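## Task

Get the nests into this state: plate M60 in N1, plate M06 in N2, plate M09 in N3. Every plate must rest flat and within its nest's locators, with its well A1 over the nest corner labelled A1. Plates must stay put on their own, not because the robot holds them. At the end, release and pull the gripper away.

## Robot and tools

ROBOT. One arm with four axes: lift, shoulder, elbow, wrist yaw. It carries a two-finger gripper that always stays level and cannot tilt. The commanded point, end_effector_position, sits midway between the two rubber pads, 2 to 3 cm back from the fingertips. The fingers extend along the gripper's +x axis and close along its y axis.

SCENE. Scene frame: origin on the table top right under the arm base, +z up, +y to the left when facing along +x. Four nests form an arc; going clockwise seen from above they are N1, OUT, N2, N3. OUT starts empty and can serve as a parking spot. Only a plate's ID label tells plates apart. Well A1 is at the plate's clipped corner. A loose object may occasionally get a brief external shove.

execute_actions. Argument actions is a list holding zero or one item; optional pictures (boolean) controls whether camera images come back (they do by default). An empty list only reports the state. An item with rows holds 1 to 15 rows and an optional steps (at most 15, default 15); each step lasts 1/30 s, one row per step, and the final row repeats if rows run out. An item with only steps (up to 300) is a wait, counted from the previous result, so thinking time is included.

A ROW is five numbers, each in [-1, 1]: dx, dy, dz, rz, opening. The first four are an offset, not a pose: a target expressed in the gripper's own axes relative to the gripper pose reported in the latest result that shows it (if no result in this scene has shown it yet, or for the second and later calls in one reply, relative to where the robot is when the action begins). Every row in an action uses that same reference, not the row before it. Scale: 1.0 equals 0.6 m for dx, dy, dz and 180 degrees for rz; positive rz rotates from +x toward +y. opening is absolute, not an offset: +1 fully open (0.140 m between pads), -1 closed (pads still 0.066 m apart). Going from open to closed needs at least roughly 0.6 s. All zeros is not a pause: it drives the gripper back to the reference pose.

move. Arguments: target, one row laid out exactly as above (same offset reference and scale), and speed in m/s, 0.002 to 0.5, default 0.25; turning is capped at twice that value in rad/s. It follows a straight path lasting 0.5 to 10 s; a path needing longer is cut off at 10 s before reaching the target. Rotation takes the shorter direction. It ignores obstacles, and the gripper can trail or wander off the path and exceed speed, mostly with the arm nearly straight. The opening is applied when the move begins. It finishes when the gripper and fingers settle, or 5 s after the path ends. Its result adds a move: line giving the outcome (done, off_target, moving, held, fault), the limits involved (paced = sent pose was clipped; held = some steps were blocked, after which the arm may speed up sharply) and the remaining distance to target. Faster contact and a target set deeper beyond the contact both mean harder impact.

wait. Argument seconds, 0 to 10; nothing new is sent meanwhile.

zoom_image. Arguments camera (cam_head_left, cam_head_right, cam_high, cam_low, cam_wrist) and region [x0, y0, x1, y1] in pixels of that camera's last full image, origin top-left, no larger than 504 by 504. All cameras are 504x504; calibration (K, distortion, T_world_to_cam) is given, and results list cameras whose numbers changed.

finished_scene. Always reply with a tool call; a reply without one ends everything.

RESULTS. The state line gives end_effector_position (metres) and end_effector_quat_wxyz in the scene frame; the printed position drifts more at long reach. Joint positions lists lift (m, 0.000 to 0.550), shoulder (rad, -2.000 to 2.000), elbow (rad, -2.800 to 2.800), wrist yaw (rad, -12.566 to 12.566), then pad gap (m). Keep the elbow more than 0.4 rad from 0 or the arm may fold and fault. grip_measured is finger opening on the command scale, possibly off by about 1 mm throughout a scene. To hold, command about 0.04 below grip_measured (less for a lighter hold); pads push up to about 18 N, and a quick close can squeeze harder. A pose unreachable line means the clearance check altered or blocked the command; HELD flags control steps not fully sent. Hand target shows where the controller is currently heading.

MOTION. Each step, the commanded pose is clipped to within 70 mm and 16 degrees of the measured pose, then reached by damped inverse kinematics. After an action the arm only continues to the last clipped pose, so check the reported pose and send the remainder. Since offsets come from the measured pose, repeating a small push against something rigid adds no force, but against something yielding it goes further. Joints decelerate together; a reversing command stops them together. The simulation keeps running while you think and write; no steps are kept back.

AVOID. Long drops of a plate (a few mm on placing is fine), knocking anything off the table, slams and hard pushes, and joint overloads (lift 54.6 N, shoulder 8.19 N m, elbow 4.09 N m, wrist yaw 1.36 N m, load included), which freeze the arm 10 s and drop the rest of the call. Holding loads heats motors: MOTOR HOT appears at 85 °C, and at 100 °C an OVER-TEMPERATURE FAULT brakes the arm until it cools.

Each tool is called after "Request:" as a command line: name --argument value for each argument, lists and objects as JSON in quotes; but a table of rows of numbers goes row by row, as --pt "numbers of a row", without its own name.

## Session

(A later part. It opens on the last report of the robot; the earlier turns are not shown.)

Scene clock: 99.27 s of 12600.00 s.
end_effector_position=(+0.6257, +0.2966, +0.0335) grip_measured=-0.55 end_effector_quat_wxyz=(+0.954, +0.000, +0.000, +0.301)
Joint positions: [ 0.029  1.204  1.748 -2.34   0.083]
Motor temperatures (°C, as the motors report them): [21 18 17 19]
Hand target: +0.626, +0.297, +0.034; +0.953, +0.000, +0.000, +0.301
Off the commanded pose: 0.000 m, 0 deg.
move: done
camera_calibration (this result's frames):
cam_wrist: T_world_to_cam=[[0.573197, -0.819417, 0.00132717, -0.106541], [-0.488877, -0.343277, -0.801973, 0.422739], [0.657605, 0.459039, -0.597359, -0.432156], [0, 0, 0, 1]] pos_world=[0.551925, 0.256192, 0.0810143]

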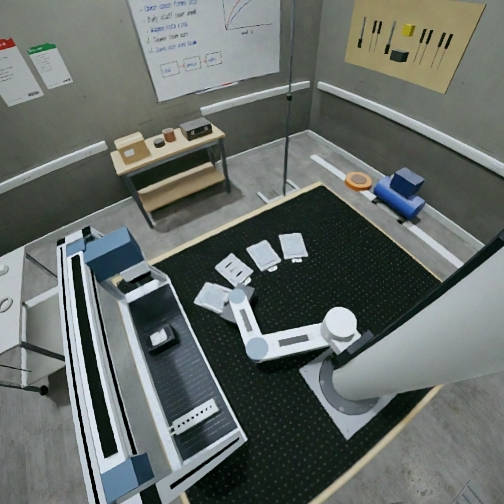

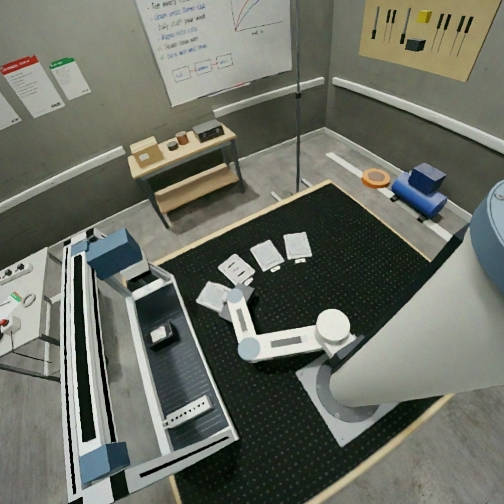

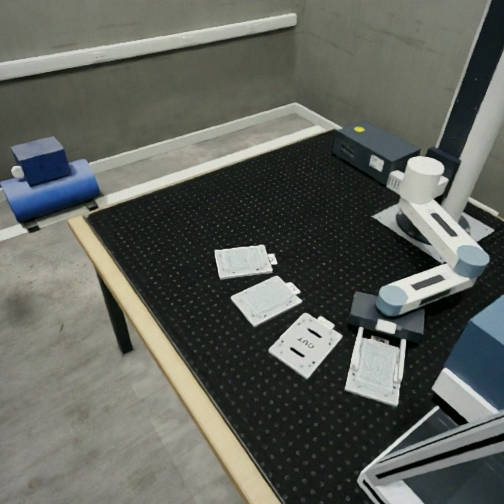

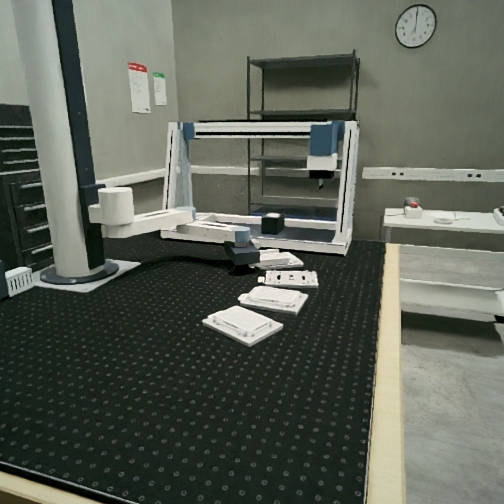

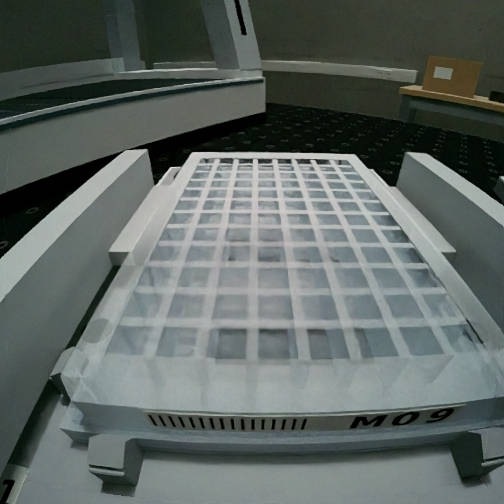

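Request:
move --target '[0,0,0.095,0,-0.6]' --speed 0.15

Request:
move --target '[-0.0237,-0.3042,0,-0.1119,-0.6]'

Scene clock: 105.57 s of 12600.00 s.
end_effector_position=(+0.6257, +0.2966, +0.0906) grip_measured=-0.55 end_effector_quat_wxyz=(+0.954, +0.000, +0.000, +0.301)
Joint positions: [ 0.086  1.204  1.748 -2.34   0.083]
Motor temperatures (°C, as the motors report them): [21 18 17 19]
Hand target: +0.626, +0.297, +0.091; +0.954, +0.000, +0.000, +0.301
Off the commanded pose: 0.000 m, 0 deg.
After step 90, 2.57 s passed at rest.
move: done
camera_calibration (this result's frames):
cam_wrist: T_world_to_cam=[[0.573223, -0.819398, 0.00132717, -0.106629], [-0.488866, -0.343293, -0.801973, 0.468476], [0.65759, 0.459061, -0.597359, -0.39809], [0, 0, 0, 1]] pos_world=[0.551925, 0.2562, 0.138044]

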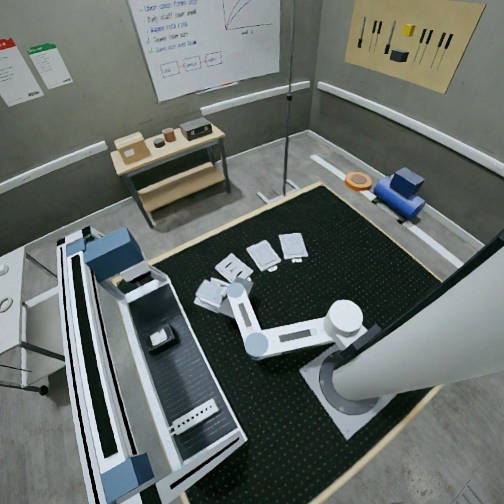

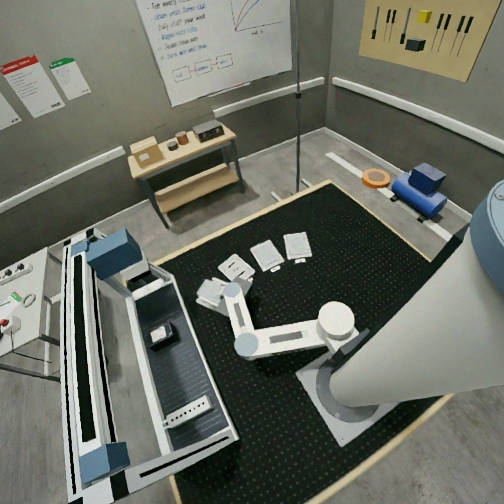

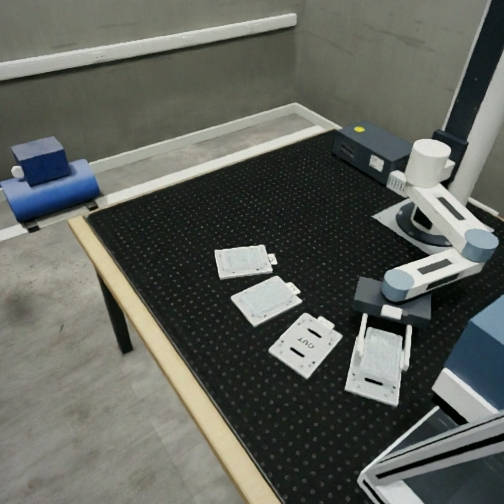

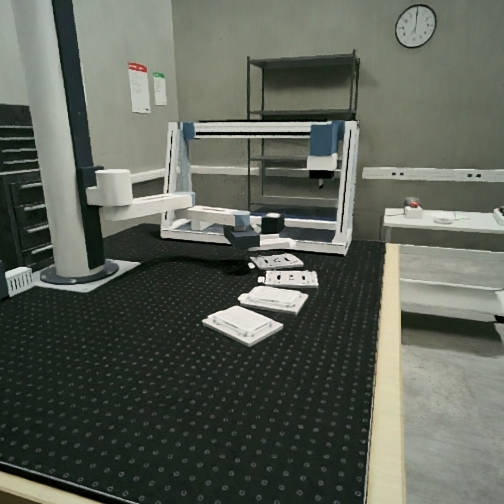

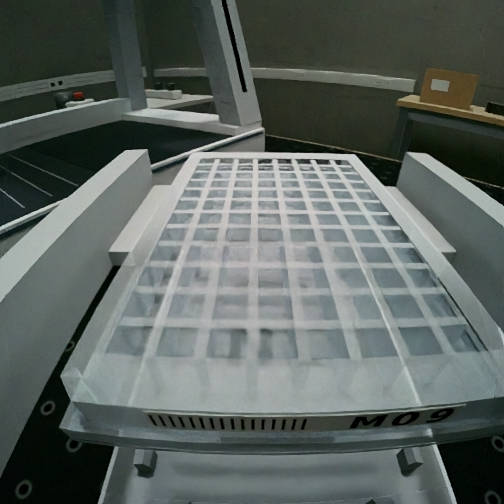

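Scene clock: 106.67 s of 12600.00 s.
end_effector_position=(+0.7188, +0.1389, +0.0906) grip_measured=-0.55 end_effector_quat_wxyz=(+0.992, +0.000, +0.000, +0.130)
Joint positions: [ 0.086  0.819  1.885 -2.444  0.083]
Motor temperatures (°C, as the motors report them): [21 18 17 19]
Hand target: +0.719, +0.139, +0.091; +0.992, +0.000, +0.000, +0.130
Off the commanded pose: 0.000 m, 0 deg.
move: done
camera_calibration (this result's frames):
cam_wrist: T_world_to_cam=[[0.25586, -0.966713, 0.00132717, -0.0406971], [-0.577203, -0.15387, -0.801973, 0.497047], [0.775482, 0.204427, -0.597359, -0.436301], [0, 0, 0, 1]] pos_world=[0.635653, 0.12633, 0.138043]

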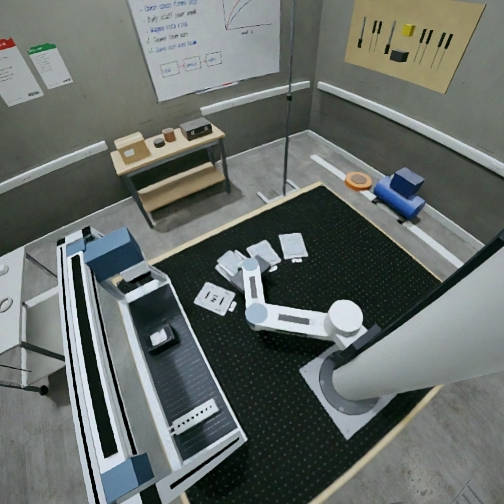

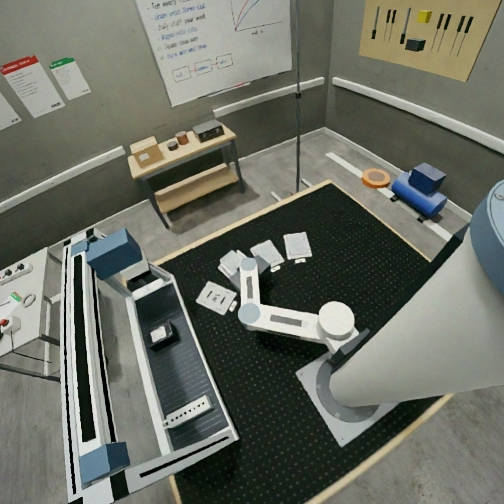

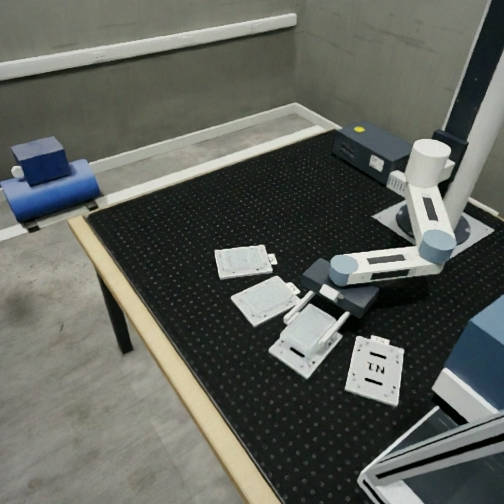

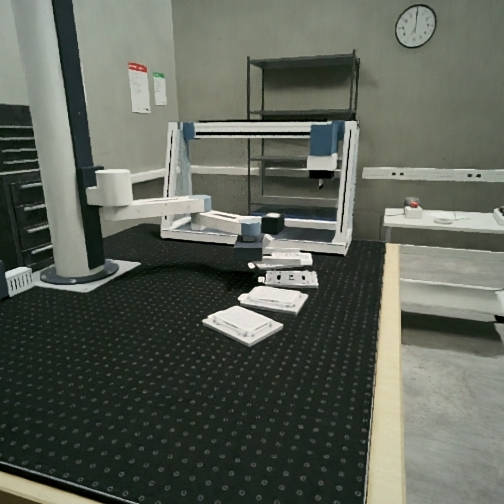

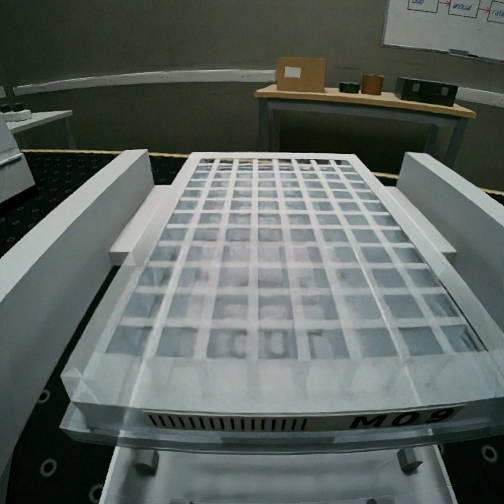

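Request:
move --target '[0,0,-0.0945,0,-0.6]' --speed 0.05

Request:
move --target '[0,0,0,0,0.3]'

Request:
move --target '[0,0,0.0945,0,0.3]'

Request:
move --target '[-0.226,-0.551,0,-0.199,0.3]'

Scene clock: 115.47 s of 12600.00 s.
end_effector_position=(+0.7188, +0.1388, +0.0338) grip_measured=-0.55 end_effector_quat_wxyz=(+0.992, +0.000, +0.000, +0.129)
Joint positions: [ 0.029  0.819  1.884 -2.444  0.083]
Motor temperatures (°C, as the motors report them): [21 18 17 19]
Hand target: +0.719, +0.139, +0.034; +0.992, +0.000, +0.000, +0.130
Off the commanded pose: 0.000 m, 0 deg.
After step 90, 4.40 s passed at rest.
move: done
camera_calibration (this result's frames):
cam_wrist: T_world_to_cam=[[0.255377, -0.966841, 0.00132717, -0.0403643], [-0.57728, -0.153581, -0.801973, 0.451531], [0.775584, 0.204039, -0.597359, -0.470207], [0, 0, 0, 1]] pos_world=[0.635653, 0.126262, 0.081287]

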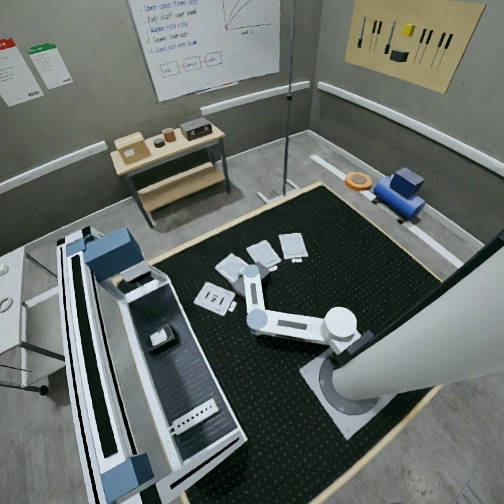

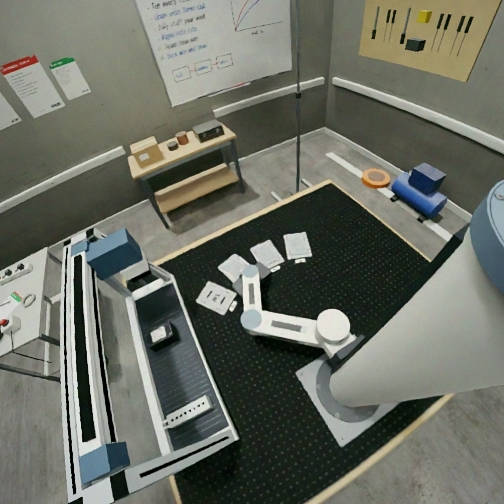

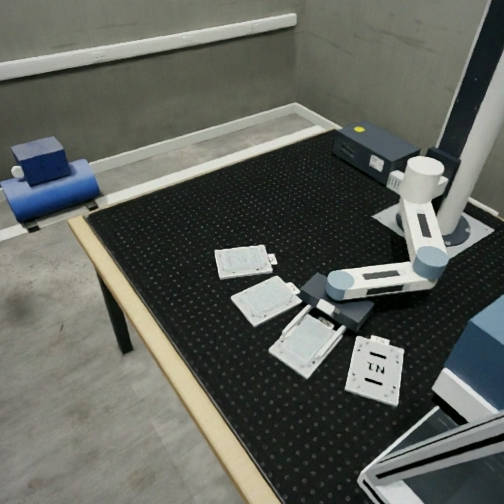

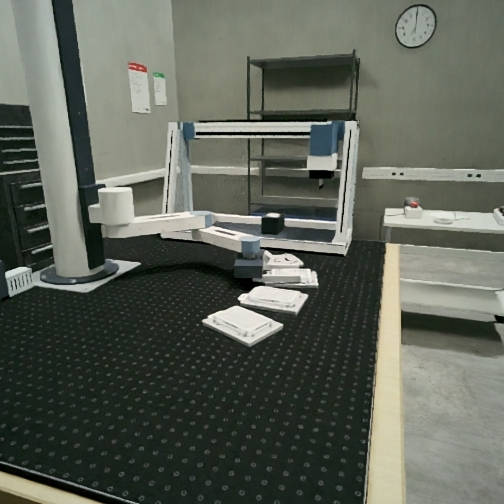

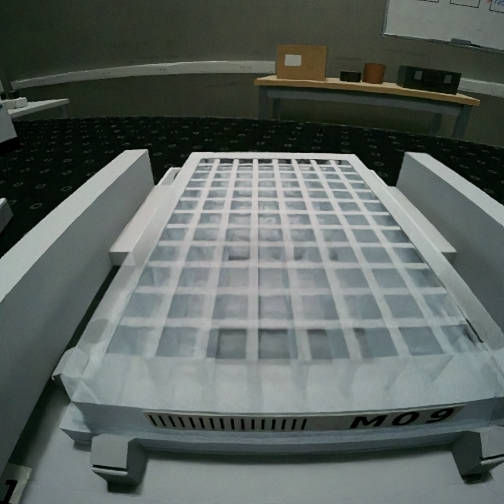

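Scene clock: 115.97 s of 12600.00 s.
end_effector_position=(+0.7188, +0.1388, +0.0338) grip_measured=+0.30 end_effector_quat_wxyz=(+0.992, +0.000, +0.000, +0.129)
Joint positions: [ 0.029  0.819  1.884 -2.444  0.114]
Motor temperatures (°C, as the motors report them): [21 18 17 19]
Hand target: +0.719, +0.139, +0.034; +0.992, +0.000, +0.000, +0.129
Off the commanded pose: 0.000 m, 0 deg.
move: done
camera_calibration (this result's frames):
cam_wrist: T_world_to_cam=[[0.255382, -0.966839, 0.00132717, -0.0403674], [-0.57728, -0.153584, -0.801973, 0.451531], [0.775583, 0.204043, -0.597359, -0.470207], [0, 0, 0, 1]] pos_world=[0.635653, 0.126261, 0.0812868]

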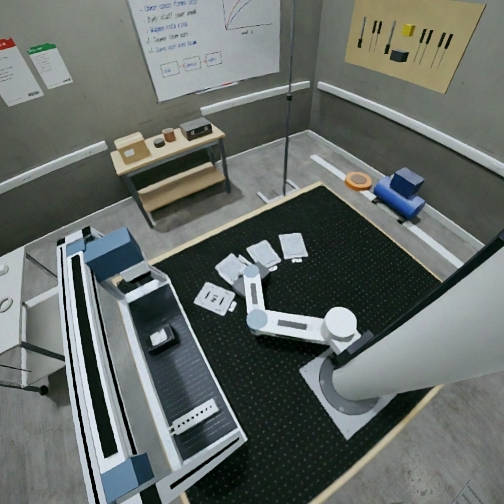

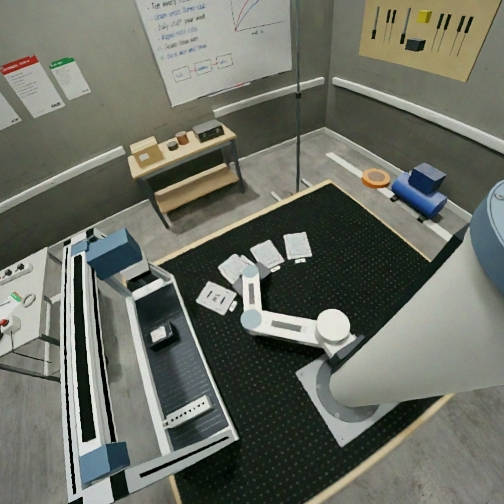

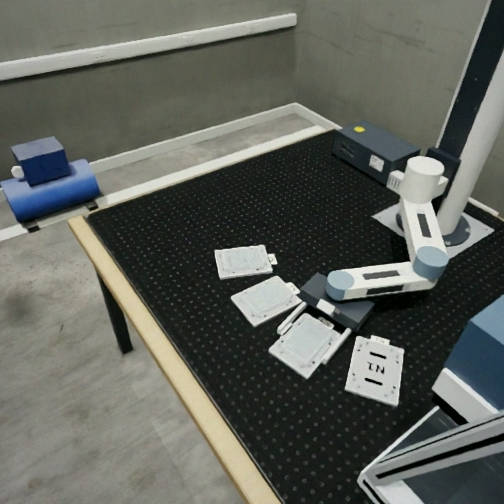

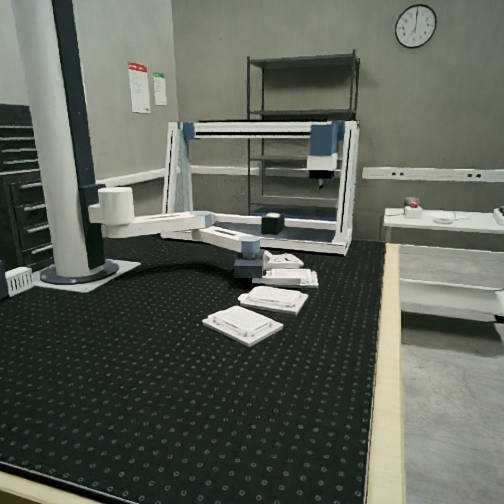

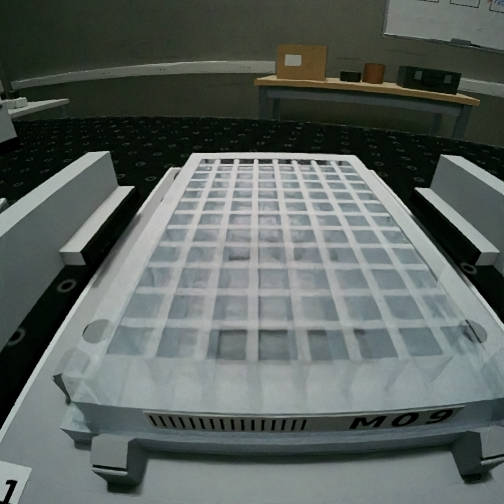

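Scene clock: 116.70 s of 12600.00 s.
end_effector_position=(+0.7188, +0.1388, +0.0905) grip_measured=+0.30 end_effector_quat_wxyz=(+0.992, +0.000, +0.000, +0.129)
Joint positions: [ 0.086  0.819  1.884 -2.444  0.114]
Motor temperatures (°C, as the motors report them): [21 18 17 19]
Hand target: +0.719, +0.139, +0.090; +0.992, +0.000, +0.000, +0.129
Off the commanded pose: 0.000 m, 0 deg.
move: done
camera_calibration (this result's frames):
cam_wrist: T_world_to_cam=[[0.255422, -0.966829, 0.00132717, -0.0404598], [-0.577273, -0.153608, -0.801973, 0.497039], [0.775574, 0.204076, -0.597359, -0.436315], [0, 0, 0, 1]] pos_world=[0.635656, 0.126273, 0.138029]

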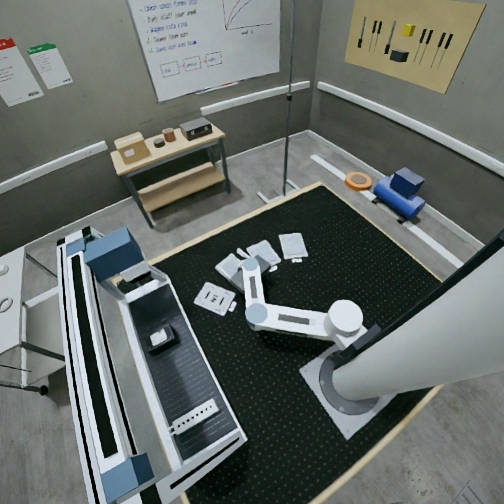

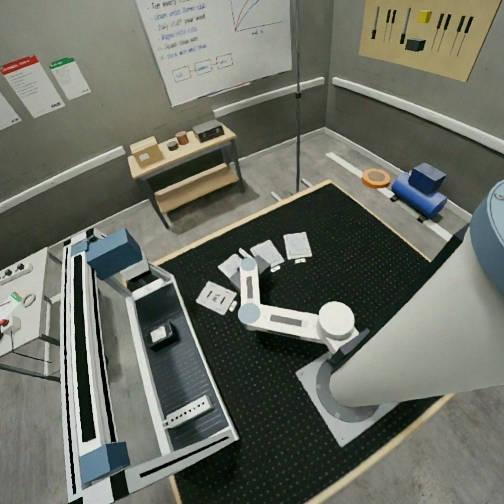

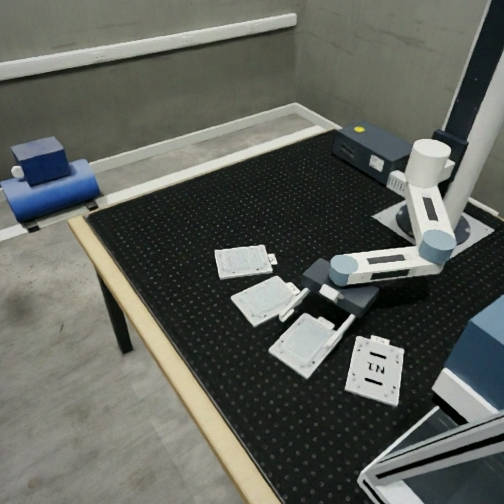

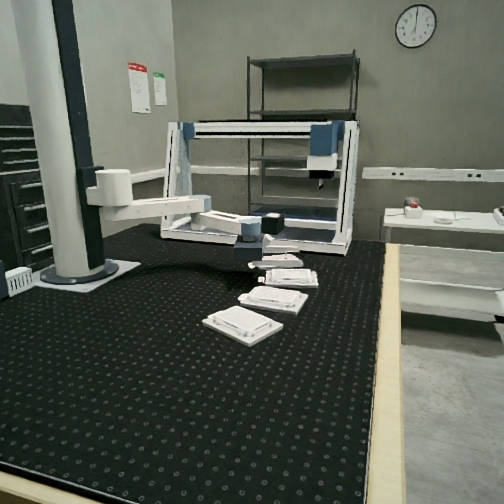

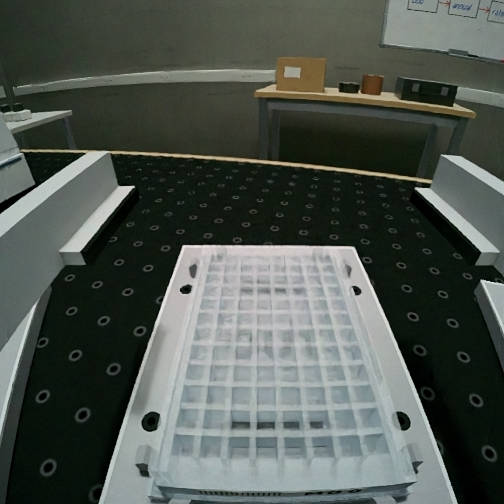

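Scene clock: 118.50 s of 12600.00 s.
end_effector_position=(+0.6724, -0.2156, +0.0905) grip_measured=+0.30 end_effector_quat_wxyz=(+0.983, +0.000, +0.000, -0.182)
Joint positions: [ 0.086  0.201  1.765 -2.331  0.114]
Motor temperatures (°C, as the motors report them): [21 18 17 19]
Hand target: +0.673, -0.215, +0.091; +0.983, +0.000, +0.000, -0.182
Off the commanded pose: 0.000 m, 0 deg.
move: done
camera_calibration (this result's frames):
cam_wrist: T_world_to_cam=[[-0.358866, -0.933388, 0.00132717, 0.0490172], [-0.557951, 0.213379, -0.801973, 0.481953], [0.748269, -0.288541, -0.597359, -0.415866], [0, 0, 0, 1]] pos_world=[0.597677, -0.177081, 0.138027]

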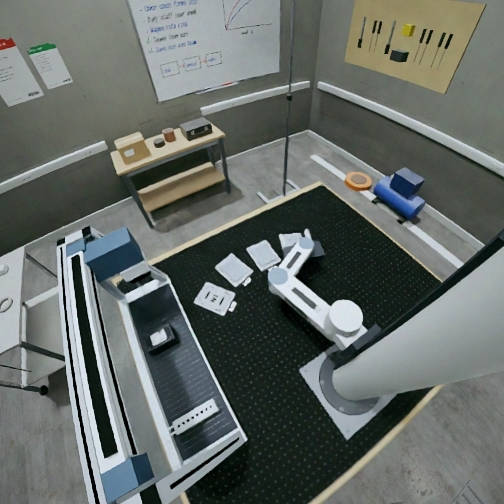

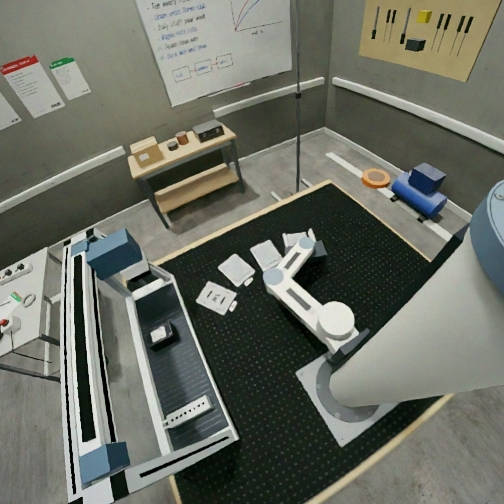

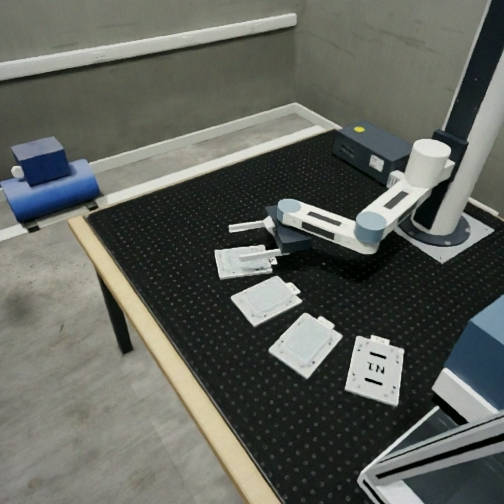

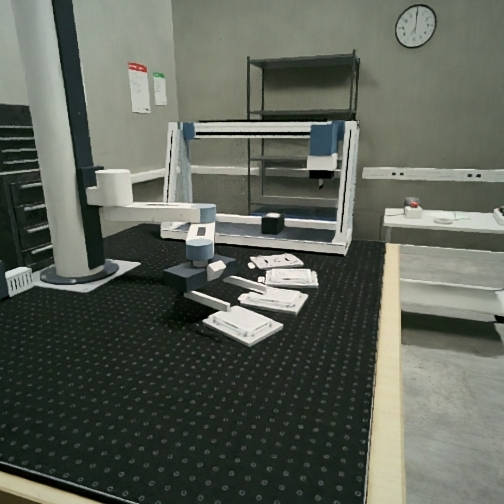

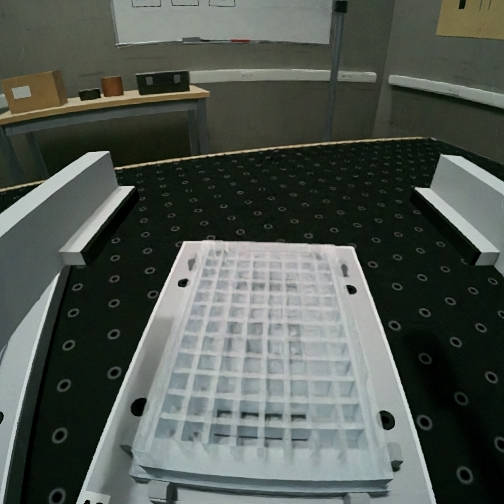

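Request:
move --target '[0.0055,0.0058,0,-0.0135,0.3]'

Scene clock: 126.53 s of 12600.00 s.
end_effector_position=(+0.6768, -0.2135, +0.0905) grip_measured=+0.30 end_effector_quat_wxyz=(+0.979, +0.000, +0.000, -0.203)
Joint positions: [ 0.086  0.217  1.783 -2.408  0.114]
Motor temperatures (°C, as the motors report them): [21 18 17 19]
Hand target: +0.677, -0.214, +0.091; +0.979, +0.000, +0.000, -0.203
Off the commanded pose: 0.000 m, 0 deg.
After step 90, 4.33 s passed at rest.
move: done
camera_calibration (this result's frames):
cam_wrist: T_world_to_cam=[[-0.39794, -0.917411, 0.00132717, 0.0823465], [-0.548448, 0.236737, -0.801973, 0.48248], [0.735424, -0.319865, -0.597359, -0.416499], [0, 0, 0, 1]] pos_world=[0.603687, -0.171898, 0.138027]

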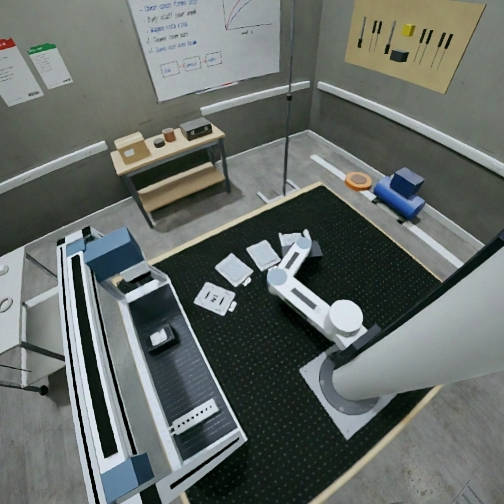

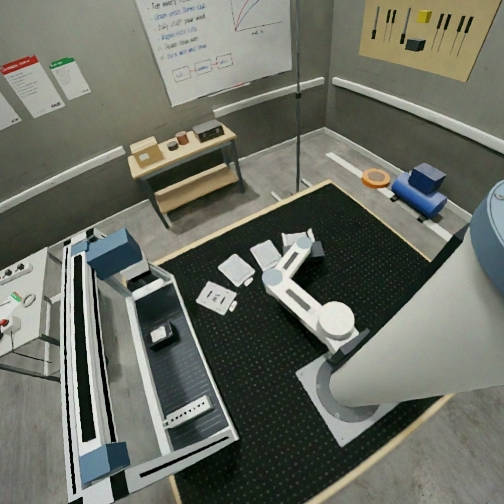

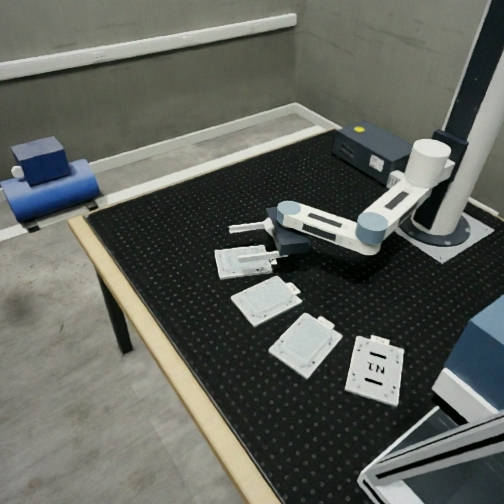

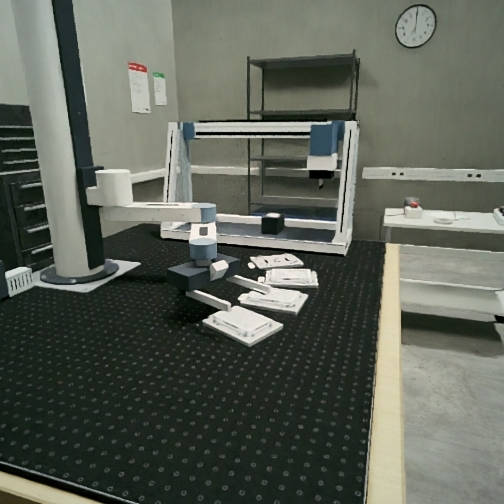

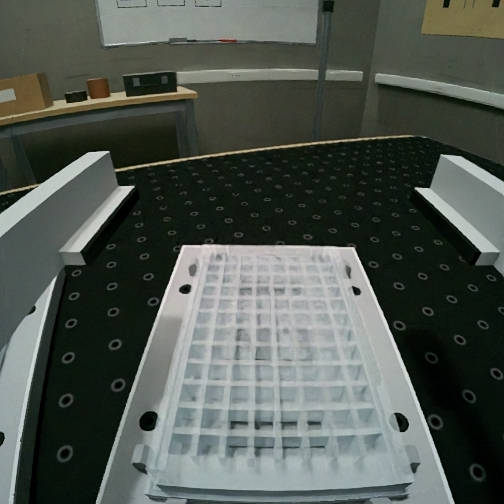

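Request:
move --target '[0,0.001,-0.095,0,0.3]' --speed 0.12

Request:
zoom_image --camera "cam_wrist" --region '[0,300,504,504]'

Scene clock: 132.17 s of 12600.00 s.
end_effector_position=(+0.6770, -0.2130, +0.0335) grip_measured=+0.30 end_effector_quat_wxyz=(+0.979, +0.000, +0.000, -0.202)
Joint positions: [ 0.028  0.218  1.783 -2.409  0.114]
Motor temperatures (°C, as the motors report them): [21 18 17 19]
Hand target: +0.677, -0.213, +0.034; +0.979, +0.000, +0.000, -0.203
Off the commanded pose: 0.000 m, 0 deg.
After step 90, 1.87 s passed at rest.
move: done
camera_calibration (this result's frames):
cam_wrist: T_world_to_cam=[[-0.397848, -0.91745, 0.00132717, 0.082888], [-0.548472, 0.236682, -0.801973, 0.436734], [0.735456, -0.319791, -0.597359, -0.450573], [0, 0, 0, 1]] pos_world=[0.60389, -0.171411, 0.0809849]

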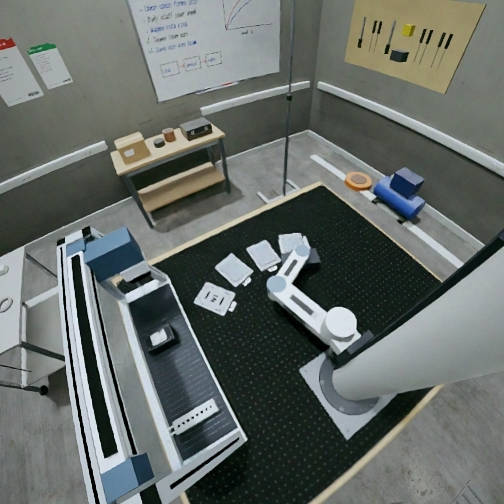

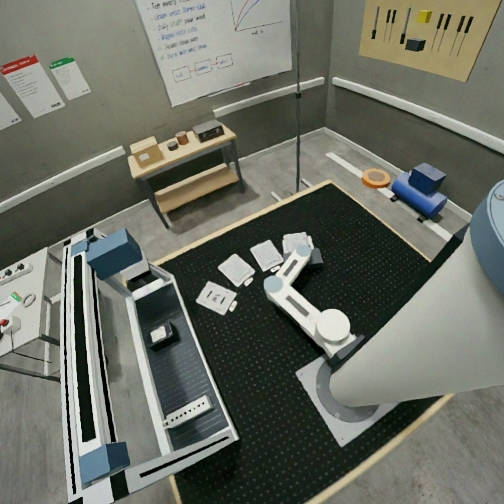

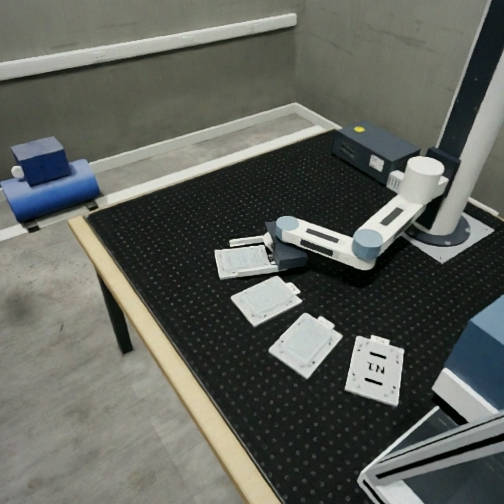

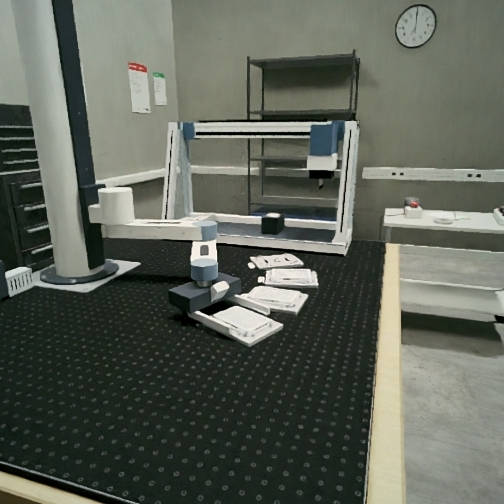

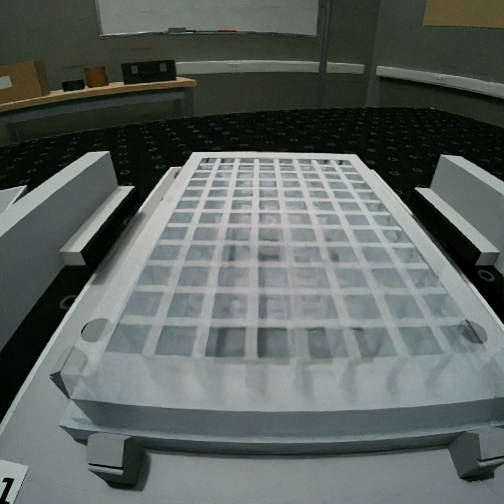

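Region (0, 300, 504, 504) of cam_wrist's 504x504 image, scaled by 1.000; it fills the top 204 rows of this view, and the rest is white.

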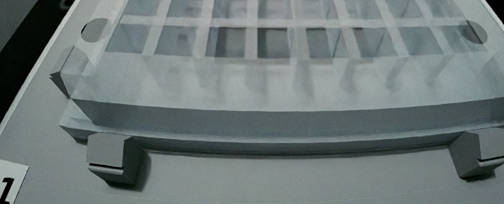

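Request:
zoom_image --camera "cam_wrist" --region '[40,330,180,470]'

Request:
zoom_image --camera "cam_wrist" --region '[160,140,400,220]'

Region (40, 330, 180, 470) of cam_wrist's 504x504 image, scaled by 3.600, with more detail than that image has.

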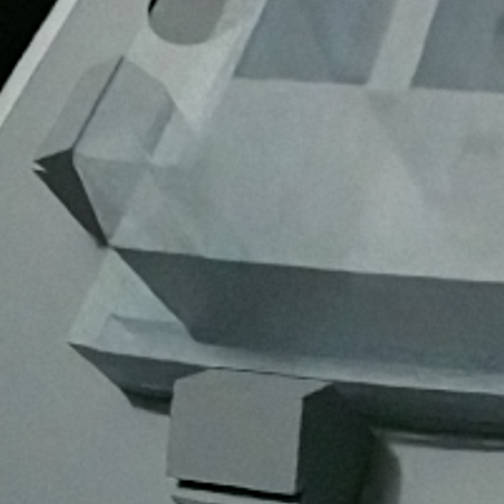

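Region (160, 140, 400, 220) of cam_wrist's 504x504 image, scaled by 2.100, with more detail than that image has.

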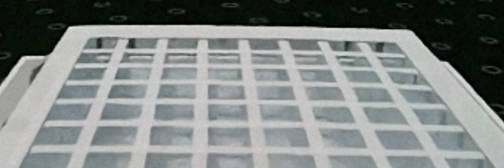

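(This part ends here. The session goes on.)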